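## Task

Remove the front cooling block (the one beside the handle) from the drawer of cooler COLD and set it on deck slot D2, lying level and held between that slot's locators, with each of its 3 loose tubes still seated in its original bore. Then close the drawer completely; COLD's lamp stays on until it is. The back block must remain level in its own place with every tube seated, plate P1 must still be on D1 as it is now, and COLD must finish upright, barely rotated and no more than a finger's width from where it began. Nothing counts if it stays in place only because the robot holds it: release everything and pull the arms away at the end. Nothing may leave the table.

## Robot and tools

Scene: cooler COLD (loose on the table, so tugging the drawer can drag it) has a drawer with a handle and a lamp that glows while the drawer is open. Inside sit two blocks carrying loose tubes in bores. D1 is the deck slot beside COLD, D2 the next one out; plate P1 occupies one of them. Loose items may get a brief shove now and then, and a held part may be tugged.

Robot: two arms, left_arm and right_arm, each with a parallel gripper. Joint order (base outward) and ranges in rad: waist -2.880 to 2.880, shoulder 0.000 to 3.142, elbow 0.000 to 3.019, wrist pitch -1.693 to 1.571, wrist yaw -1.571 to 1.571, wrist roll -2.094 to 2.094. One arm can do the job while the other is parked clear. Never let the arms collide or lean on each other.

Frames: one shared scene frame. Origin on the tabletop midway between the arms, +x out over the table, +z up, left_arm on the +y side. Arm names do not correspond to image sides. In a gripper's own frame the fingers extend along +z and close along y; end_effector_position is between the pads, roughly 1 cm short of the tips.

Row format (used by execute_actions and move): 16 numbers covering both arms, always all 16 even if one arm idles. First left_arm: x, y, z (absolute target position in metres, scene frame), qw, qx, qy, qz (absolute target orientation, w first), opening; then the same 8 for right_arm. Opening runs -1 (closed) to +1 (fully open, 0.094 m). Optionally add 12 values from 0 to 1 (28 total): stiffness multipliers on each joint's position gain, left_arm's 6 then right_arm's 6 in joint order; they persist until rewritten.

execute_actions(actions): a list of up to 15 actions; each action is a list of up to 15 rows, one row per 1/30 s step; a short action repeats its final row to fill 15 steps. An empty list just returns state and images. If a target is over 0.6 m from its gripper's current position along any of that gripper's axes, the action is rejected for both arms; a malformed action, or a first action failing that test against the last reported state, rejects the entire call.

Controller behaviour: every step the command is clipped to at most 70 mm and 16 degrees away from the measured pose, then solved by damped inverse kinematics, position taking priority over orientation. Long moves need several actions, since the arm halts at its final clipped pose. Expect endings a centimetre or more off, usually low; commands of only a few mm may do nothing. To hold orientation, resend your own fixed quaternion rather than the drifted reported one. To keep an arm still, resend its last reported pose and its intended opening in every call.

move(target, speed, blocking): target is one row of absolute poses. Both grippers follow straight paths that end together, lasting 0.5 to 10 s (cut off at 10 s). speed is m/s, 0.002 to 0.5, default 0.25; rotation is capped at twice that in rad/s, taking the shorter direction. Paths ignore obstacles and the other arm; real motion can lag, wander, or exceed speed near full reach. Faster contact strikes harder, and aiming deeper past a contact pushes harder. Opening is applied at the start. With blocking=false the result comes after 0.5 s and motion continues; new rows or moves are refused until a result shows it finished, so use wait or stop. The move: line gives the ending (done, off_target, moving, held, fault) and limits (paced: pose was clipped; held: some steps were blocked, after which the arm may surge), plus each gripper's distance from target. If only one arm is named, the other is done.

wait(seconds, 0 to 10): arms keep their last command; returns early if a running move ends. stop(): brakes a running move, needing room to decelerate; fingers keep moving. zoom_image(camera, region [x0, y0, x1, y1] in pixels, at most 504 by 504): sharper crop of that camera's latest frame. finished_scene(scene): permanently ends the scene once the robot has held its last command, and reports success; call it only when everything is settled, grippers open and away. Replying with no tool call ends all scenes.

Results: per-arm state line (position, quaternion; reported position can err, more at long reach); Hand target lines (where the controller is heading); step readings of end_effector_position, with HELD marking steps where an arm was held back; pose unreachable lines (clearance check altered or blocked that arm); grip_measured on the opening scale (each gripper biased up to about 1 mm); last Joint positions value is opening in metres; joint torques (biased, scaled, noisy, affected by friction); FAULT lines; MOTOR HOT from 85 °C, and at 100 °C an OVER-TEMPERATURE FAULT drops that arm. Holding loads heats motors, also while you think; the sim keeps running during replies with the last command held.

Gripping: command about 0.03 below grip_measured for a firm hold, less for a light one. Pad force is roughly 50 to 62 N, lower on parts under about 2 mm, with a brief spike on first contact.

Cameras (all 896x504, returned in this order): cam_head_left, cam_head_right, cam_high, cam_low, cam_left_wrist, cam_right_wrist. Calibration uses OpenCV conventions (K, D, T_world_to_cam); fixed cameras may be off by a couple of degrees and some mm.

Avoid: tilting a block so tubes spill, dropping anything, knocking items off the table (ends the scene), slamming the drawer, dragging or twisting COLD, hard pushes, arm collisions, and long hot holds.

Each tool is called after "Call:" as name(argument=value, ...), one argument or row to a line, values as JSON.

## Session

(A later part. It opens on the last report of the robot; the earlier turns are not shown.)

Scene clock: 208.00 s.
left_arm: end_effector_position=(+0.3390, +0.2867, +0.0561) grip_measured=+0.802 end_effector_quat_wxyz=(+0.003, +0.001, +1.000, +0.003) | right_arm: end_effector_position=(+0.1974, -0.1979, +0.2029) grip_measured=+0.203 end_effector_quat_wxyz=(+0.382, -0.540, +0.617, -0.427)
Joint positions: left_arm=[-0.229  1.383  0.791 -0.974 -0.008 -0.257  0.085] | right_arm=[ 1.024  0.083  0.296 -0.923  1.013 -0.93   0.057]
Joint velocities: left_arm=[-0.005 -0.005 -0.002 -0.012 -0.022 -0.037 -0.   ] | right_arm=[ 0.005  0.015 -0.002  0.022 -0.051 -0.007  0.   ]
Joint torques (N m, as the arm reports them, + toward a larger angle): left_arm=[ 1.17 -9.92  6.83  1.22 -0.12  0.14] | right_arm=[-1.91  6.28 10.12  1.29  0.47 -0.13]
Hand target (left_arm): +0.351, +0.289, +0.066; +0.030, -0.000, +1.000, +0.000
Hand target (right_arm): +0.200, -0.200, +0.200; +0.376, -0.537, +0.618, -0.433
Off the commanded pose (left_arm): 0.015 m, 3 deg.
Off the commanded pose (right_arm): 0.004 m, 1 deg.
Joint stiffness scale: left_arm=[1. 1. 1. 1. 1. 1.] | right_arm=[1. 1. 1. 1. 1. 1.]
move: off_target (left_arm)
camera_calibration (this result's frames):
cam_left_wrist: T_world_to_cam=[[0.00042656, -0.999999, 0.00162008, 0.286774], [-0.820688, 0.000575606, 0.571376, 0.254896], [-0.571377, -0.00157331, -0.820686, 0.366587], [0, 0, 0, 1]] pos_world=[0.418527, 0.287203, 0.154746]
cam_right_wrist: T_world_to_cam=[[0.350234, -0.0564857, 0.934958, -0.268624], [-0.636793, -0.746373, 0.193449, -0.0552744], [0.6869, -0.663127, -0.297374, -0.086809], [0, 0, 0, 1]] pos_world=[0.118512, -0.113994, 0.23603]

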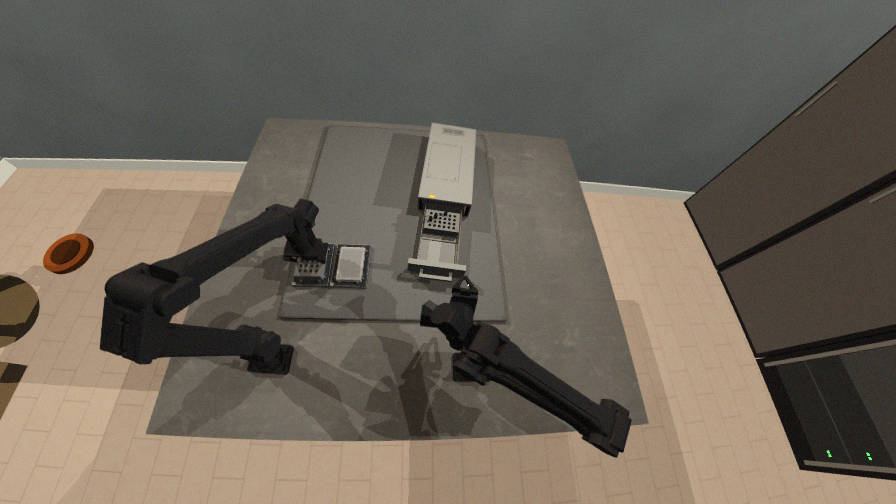

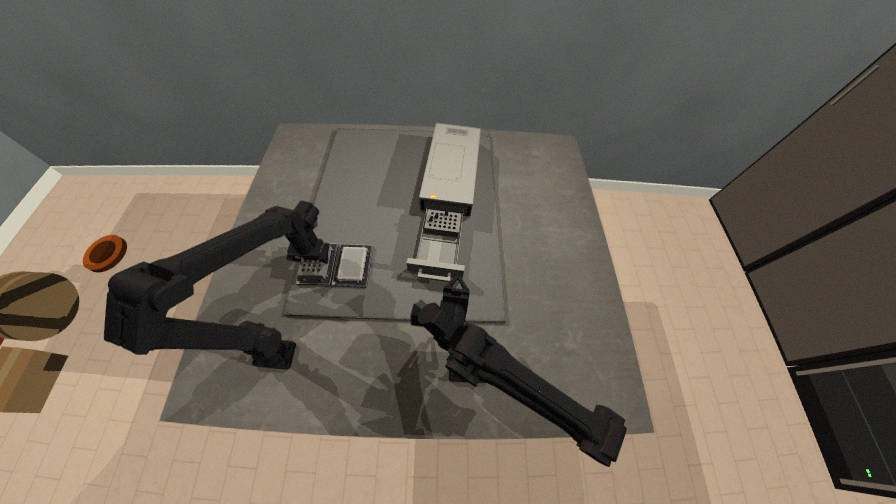

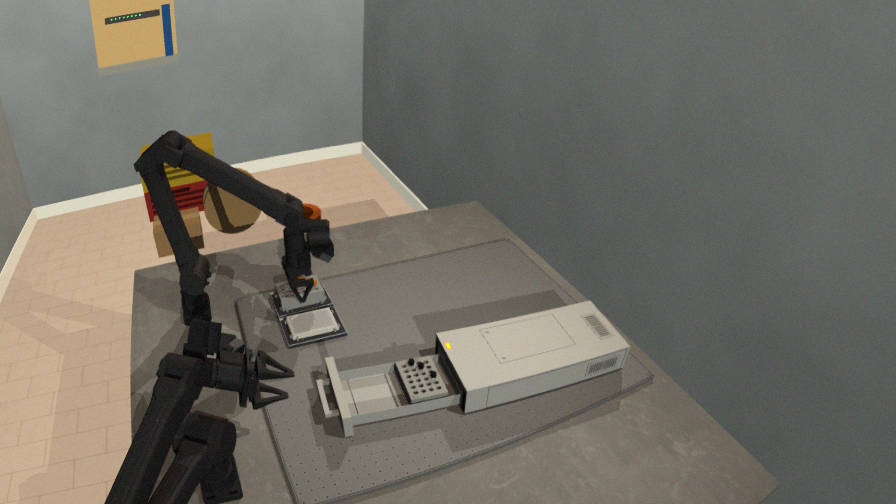

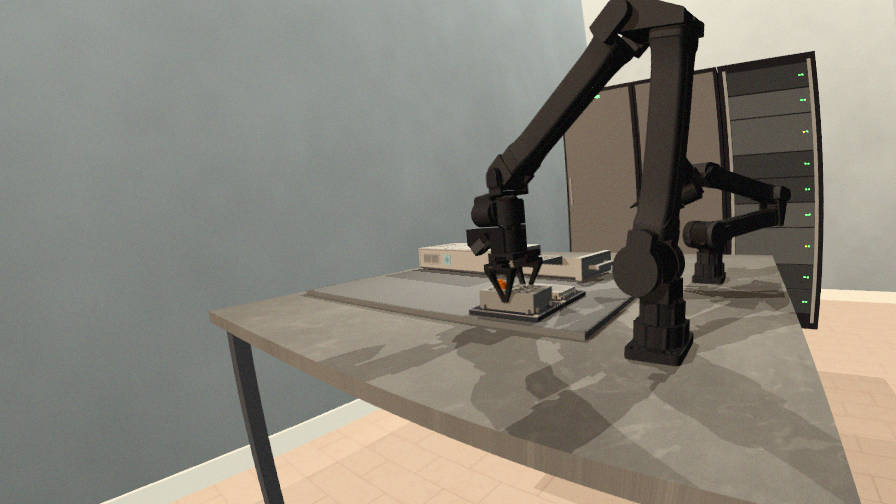

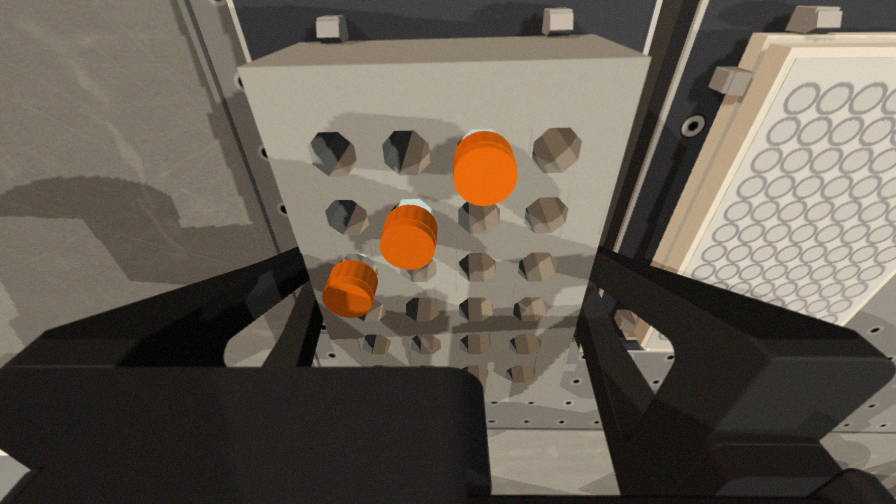

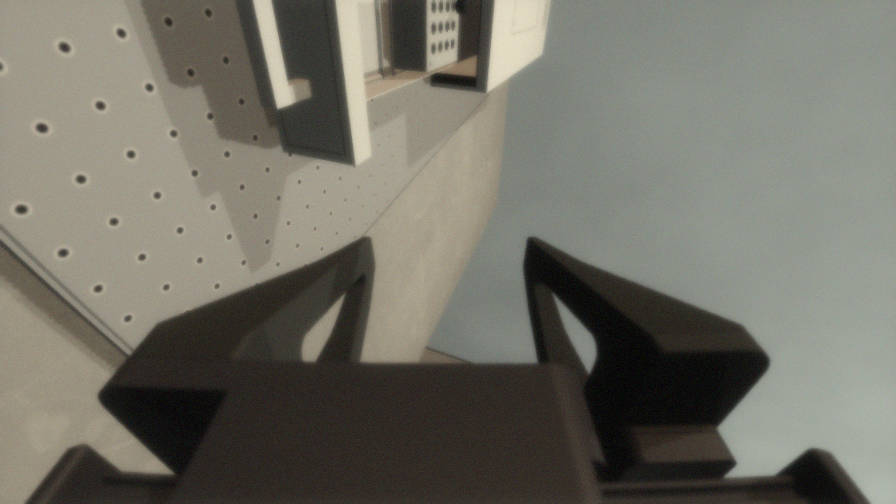

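Seated. Release and lift.

Call:
move(
  target=[0.351,0.289,0.065,0.03,0,1,0,1,0.2,-0.2,0.2,0.376,-0.537,0.618,-0.433,0.2],
  speed=0.02,
)

Call:
move(
  target=[0.351,0.289,0.2,0.03,0,1,0,1,0.24,-0.113,0.09,0.376,-0.537,0.618,-0.433,0.2],
  speed=0.1,
)

Call:
move(
  target=[0.64,-0.11,0.19,0.2,0,0.98,0,-1,0.292,-0.121,0.07,0.376,-0.537,0.618,-0.433,0.2],
  speed=0.2,
)

Scene clock: 212.60 s.
left_arm: end_effector_position=(+0.3413, +0.2864, +0.0590) grip_measured=+0.999 end_effector_quat_wxyz=(+0.011, +0.001, +1.000, +0.002) | right_arm: end_effector_position=(+0.1974, -0.1979, +0.2029) grip_measured=+0.203 end_effector_quat_wxyz=(+0.382, -0.540, +0.617, -0.427)
Joint positions: left_arm=[-0.229  1.374  0.79  -0.967 -0.01  -0.257  0.094] | right_arm=[ 1.024  0.083  0.296 -0.923  1.013 -0.93   0.057]
Joint velocities: left_arm=[-0.005  0.005 -0.002 -0.032 -0.081 -0.037 -0.   ] | right_arm=[-0.015  0.005 -0.002 -0.007  0.037  0.037 -0.001]
Joint torques (N m, as the arm reports them, + toward a larger angle): left_arm=[ 1.13 -9.03  6.93  0.98 -0.05  0.13] | right_arm=[-1.93  6.3  10.1   1.28  0.47 -0.13]
Hand target (left_arm): +0.351, +0.289, +0.066; +0.030, -0.000, +1.000, +0.000
Hand target (right_arm): +0.200, -0.200, +0.200; +0.376, -0.537, +0.618, -0.433
Off the commanded pose (left_arm): 0.012 m, 2 deg.
Off the commanded pose (right_arm): 0.004 m, 1 deg.
Joint stiffness scale: left_arm=[1. 1. 1. 1. 1. 1.] | right_arm=[1. 1. 1. 1. 1. 1.]
move: off_target (left_arm)
camera_calibration (this result's frames):
cam_left_wrist: T_world_to_cam=[[0.000397526, -0.99999, 0.00435308, 0.286278], [-0.829862, 0.00209899, 0.557964, 0.258605], [-0.557968, -0.00383426, -0.829854, 0.366895], [0, 0, 0, 1]] pos_world=[0.419208, 0.287139, 0.158931]
cam_right_wrist: T_world_to_cam=[[0.350234, -0.0564857, 0.934958, -0.268624], [-0.636793, -0.746373, 0.193449, -0.0552744], [0.6869, -0.663127, -0.297374, -0.086809], [0, 0, 0, 1]] pos_world=[0.118512, -0.113994, 0.23603]

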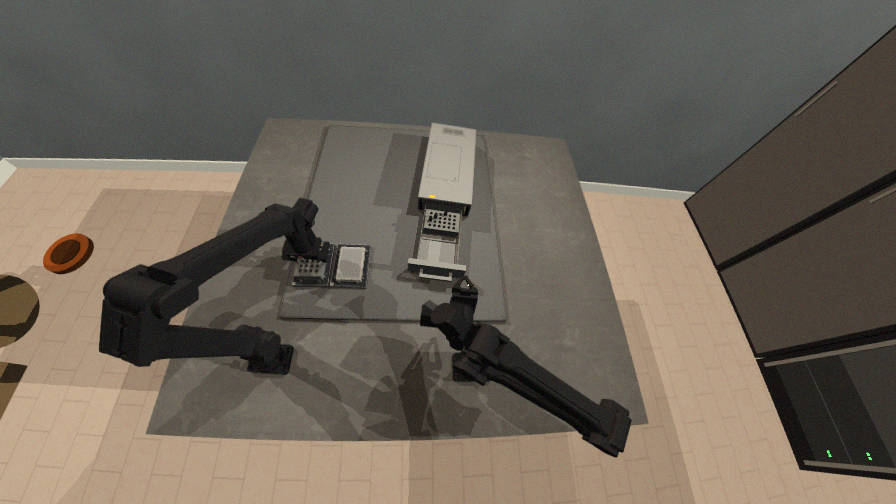

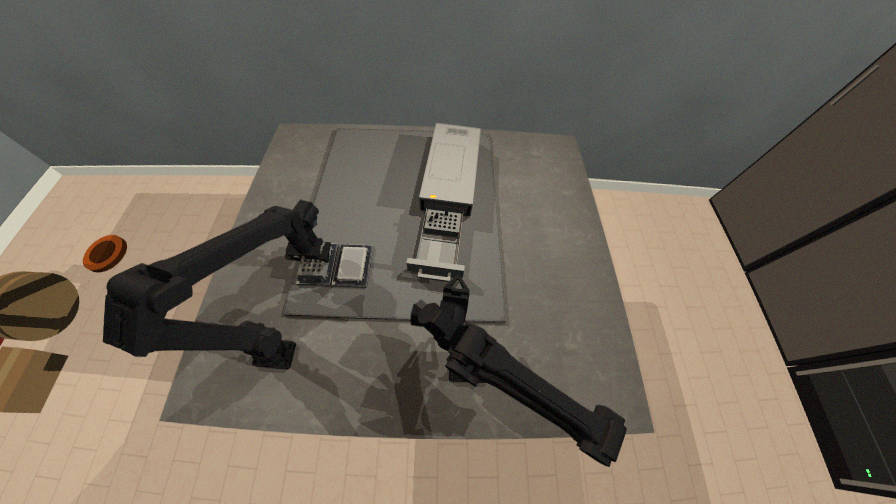

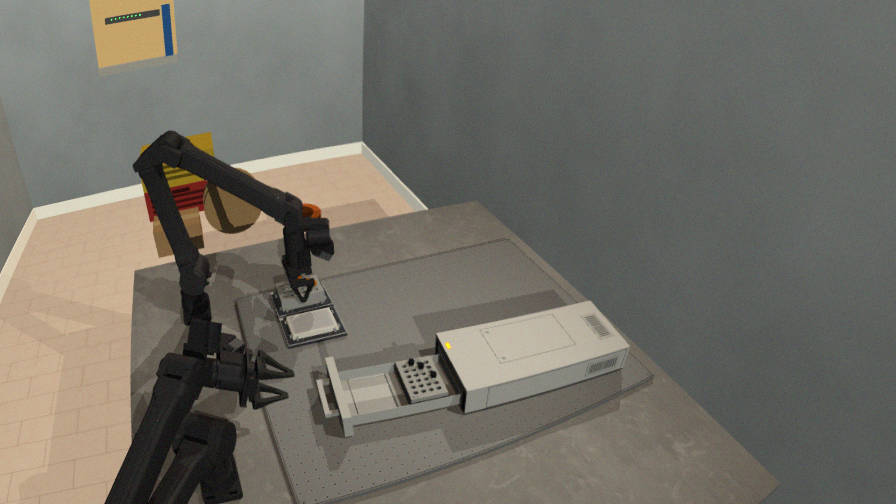

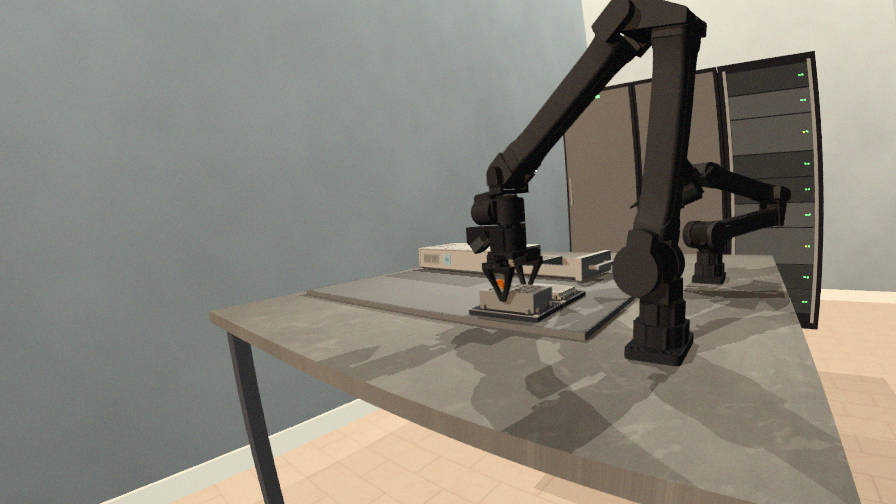

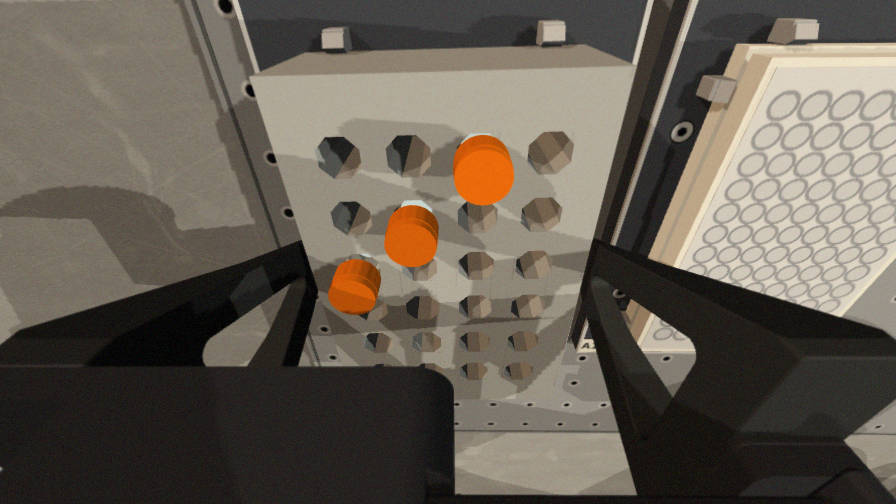

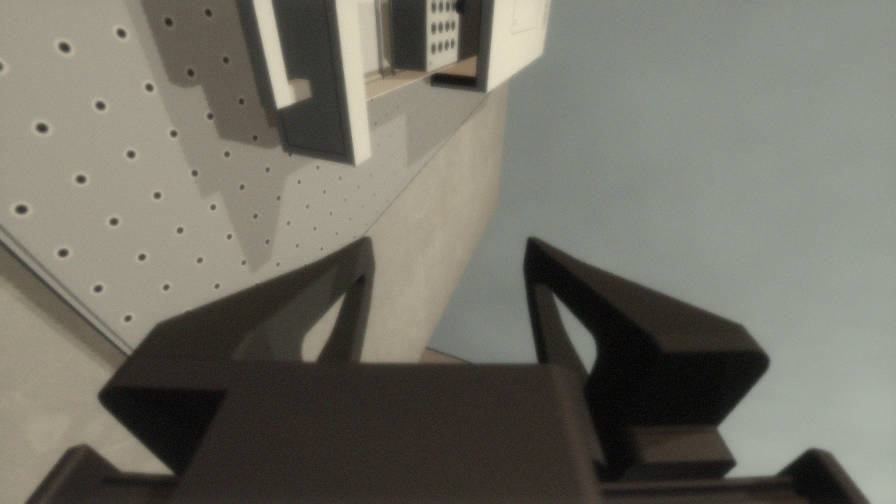

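Scene clock: 214.57 s.
left_arm: end_effector_position=(+0.3388, +0.2870, +0.1825) grip_measured=+0.999 end_effector_quat_wxyz=(+0.014, +0.001, +1.000, +0.002) | right_arm: end_effector_position=(+0.2464, -0.1090, +0.0898) grip_measured=+0.203 end_effector_quat_wxyz=(+0.367, -0.538, +0.621, -0.437)
Joint positions: left_arm=[-0.229  1.222  1.007 -1.33  -0.01  -0.257  0.094] | right_arm=[ 1.069  1.018  0.176  0.031  1.068 -0.842  0.057]
Joint velocities: left_arm=[-0.005 -0.005 -0.012 -0.007 -0.022 -0.051 -0.001] | right_arm=[-0.005 -0.005  0.002 -0.002 -0.007 -0.066 -0.001]
Joint torques (N m, as the arm reports them, + toward a larger angle): left_arm=[ 1.12 -7.83 10.57 -0.53 -0.05  0.13] | right_arm=[ 0.22 -1.39  6.81  1.14  0.54  0.09]
Hand target (left_arm): +0.349, +0.289, +0.201; +0.030, -0.000, +1.000, -0.000
Hand target (right_arm): +0.244, -0.106, +0.089; +0.376, -0.537, +0.619, -0.432
Off the commanded pose (left_arm): 0.021 m, 2 deg.
Off the commanded pose (right_arm): 0.008 m, 1 deg.
Joint stiffness scale: left_arm=[1. 1. 1. 1. 1. 1.] | right_arm=[1. 1. 1. 1. 1. 1.]
move: off_target (left_arm)
camera_calibration (this result's frames):
cam_left_wrist: T_world_to_cam=[[0.000375666, -0.999985, 0.00552719, 0.286197], [-0.832323, 0.002751, 0.554284, 0.188969], [-0.55429, -0.00480863, -0.832309, 0.467416], [0, 0, 0, 1]] pos_world=[0.41626, 0.28792, 0.28271]
cam_right_wrist: T_world_to_cam=[[0.356952, -0.0422282, 0.933168, -0.174886], [-0.653672, -0.724929, 0.217236, 0.0685676], [0.667307, -0.687528, -0.286368, -0.0939296], [0, 0, 0, 1]] pos_world=[0.169926, -0.0222577, 0.121404]

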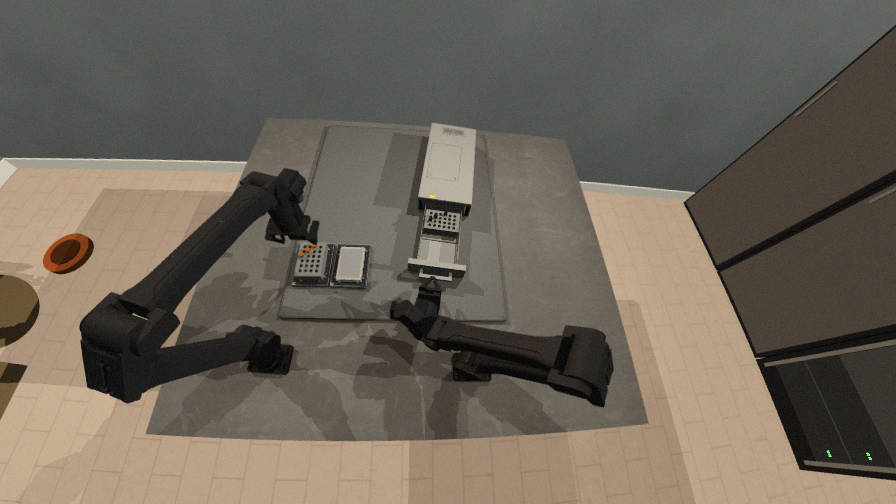

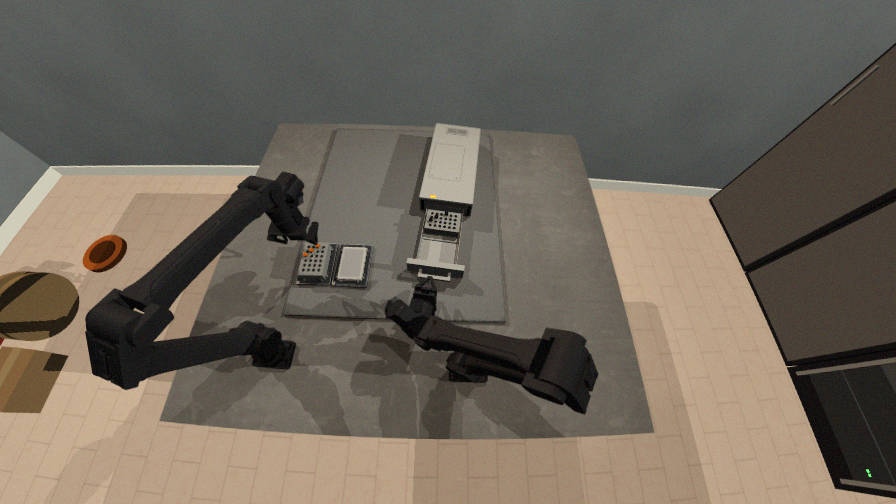

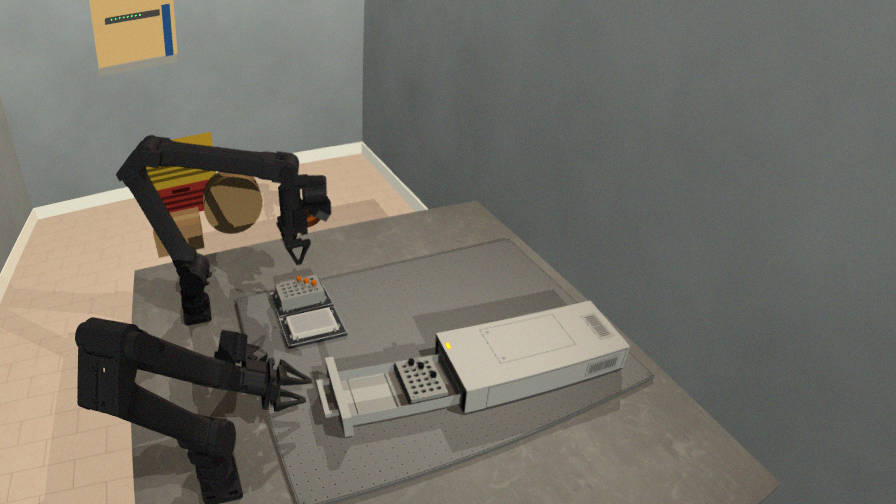

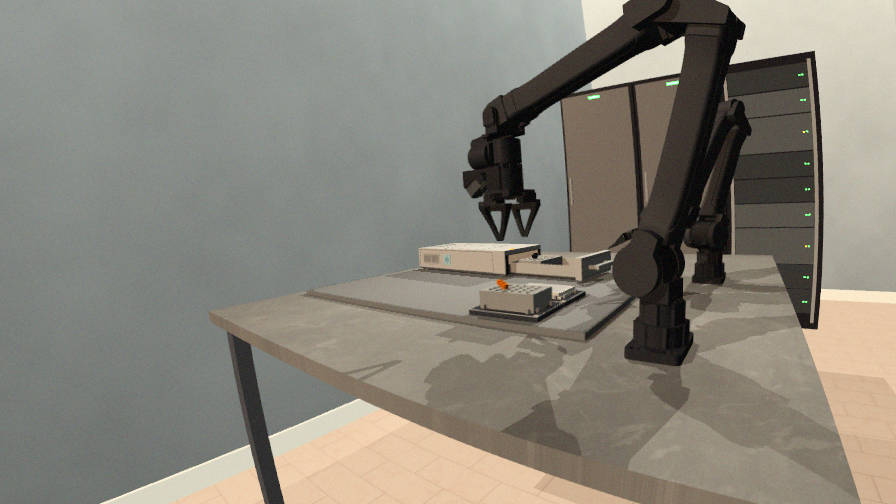

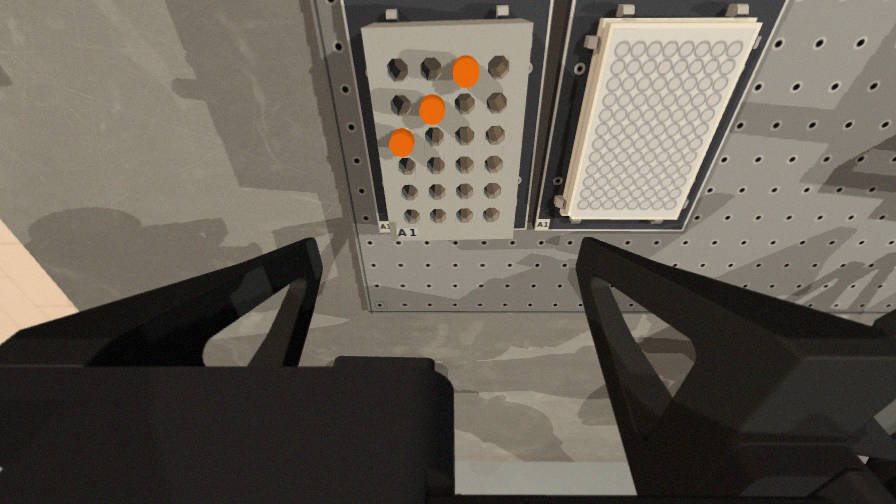

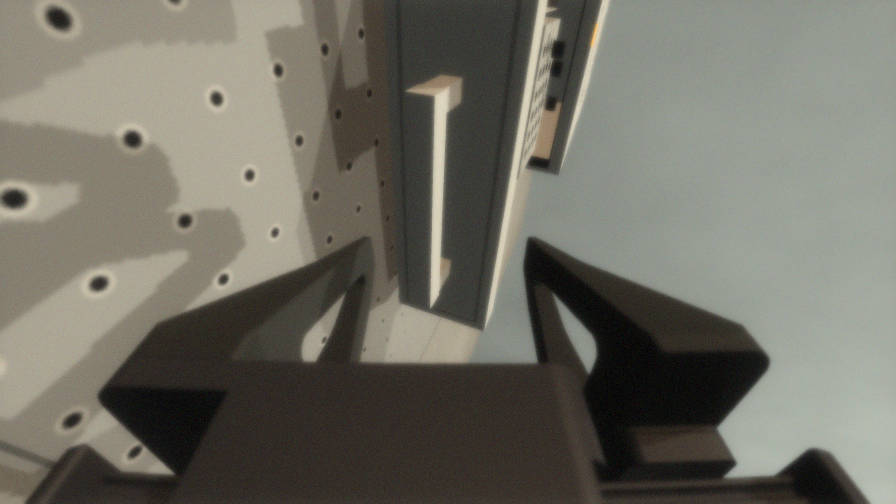

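Scene clock: 217.87 s.
left_arm: end_effector_position=(+0.6307, -0.1068, +0.1800) grip_measured=-0.997 end_effector_quat_wxyz=(+0.191, +0.001, +0.982, -0.001) | right_arm: end_effector_position=(+0.2933, -0.1147, +0.0725) grip_measured=+0.203 end_effector_quat_wxyz=(+0.381, -0.537, +0.617, -0.431)
Joint positions: left_arm=[-0.683  2.321  2.449 -1.4   -0.246 -0.674  0.   ] | right_arm=[ 0.85   1.264  0.155  0.549  0.881 -1.111  0.057]
Joint velocities: left_arm=[ 0.005 -0.005 -0.012 -0.012  0.081 -0.037  0.001] | right_arm=[ 0.005 -0.005 -0.007  0.002 -0.066 -0.066 -0.001]
Joint torques (N m, as the arm reports them, + toward a larger angle): left_arm=[ -0.39 -24.21  11.64  -0.09  -0.26  -0.09] | right_arm=[-1.87 -2.47  4.88  1.47  0.16 -0.14]
Hand target (left_arm): +0.631, -0.115, +0.190; +0.200, -0.002, +0.980, -0.008
Hand target (right_arm): +0.294, -0.121, +0.070; +0.376, -0.537, +0.617, -0.436
Off the commanded pose (left_arm): 0.014 m, 1 deg.
Off the commanded pose (right_arm): 0.007 m, 1 deg.
Joint stiffness scale: left_arm=[1. 1. 1. 1. 1. 1.] | right_arm=[1. 1. 1. 1. 1. 1.]
move: off_target (left_arm)
camera_calibration (this result's frames):
cam_left_wrist: T_world_to_cam=[[-0.00355564, -0.999931, 0.0112284, -0.106245], [-0.973701, 0.0060198, 0.227749, 0.58269], [-0.2278, -0.0101233, -0.973655, 0.444284], [0, 0, 0, 1]] pos_world=[0.668197, -0.105248, 0.301066]
cam_right_wrist: T_world_to_cam=[[0.343508, -0.0555731, 0.937504, -0.173638], [-0.642581, -0.74191, 0.191468, 0.0954491], [0.684903, -0.668193, -0.290562, -0.136758], [0, 0, 0, 1]] pos_world=[0.214646, -0.0302159, 0.104774]

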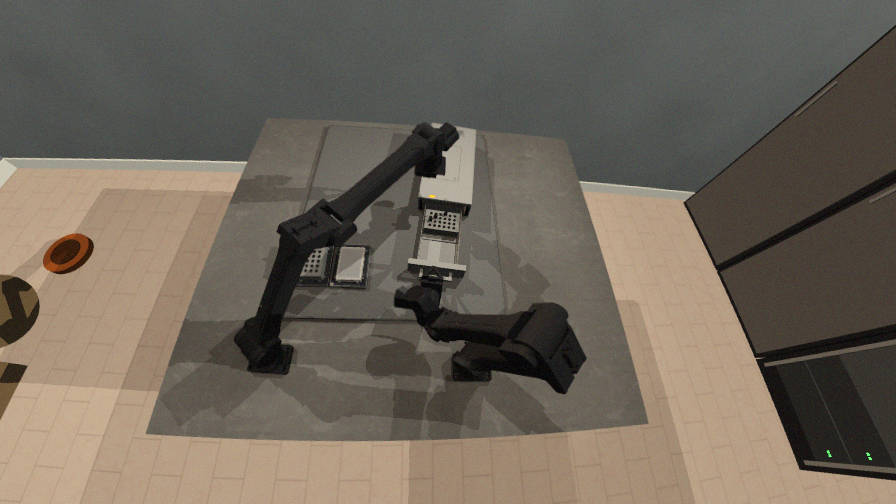

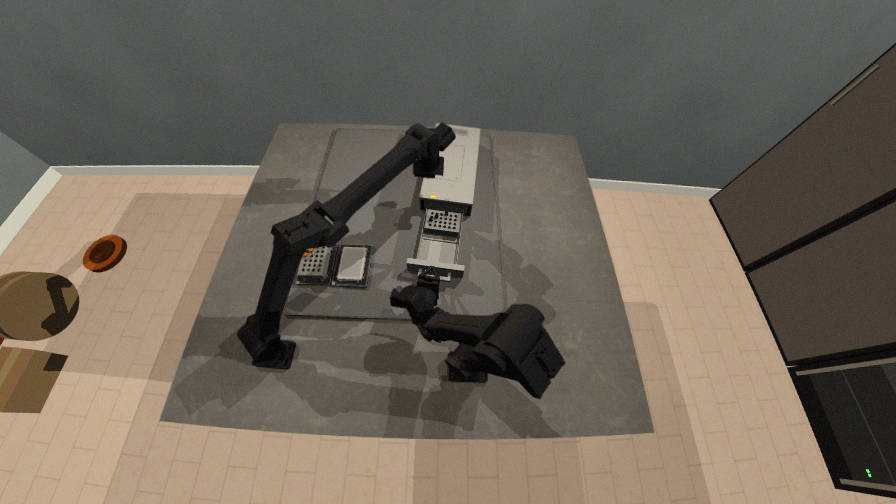

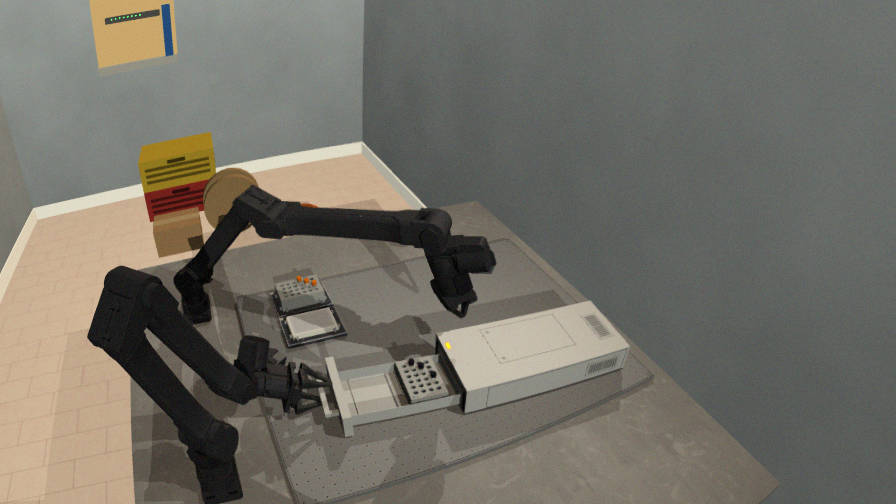

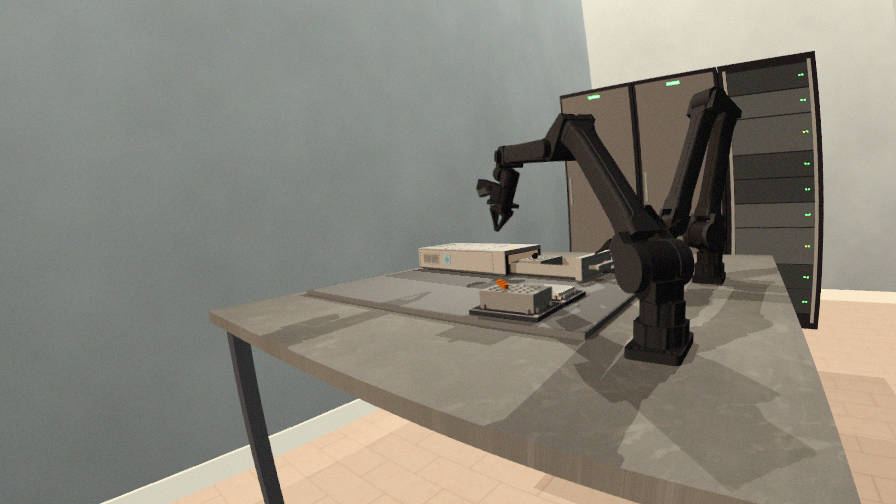

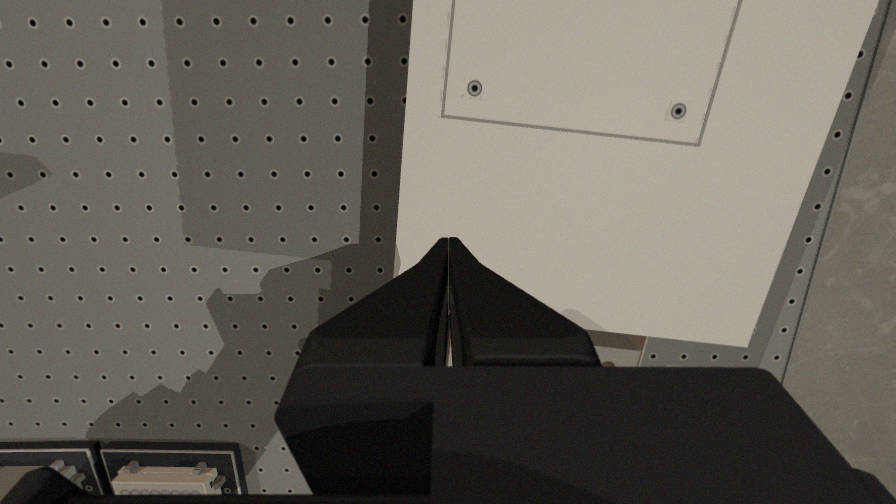

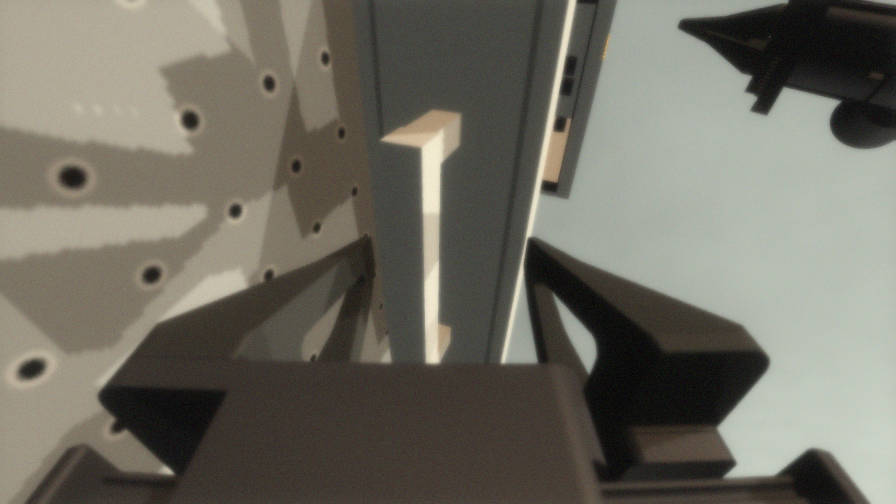

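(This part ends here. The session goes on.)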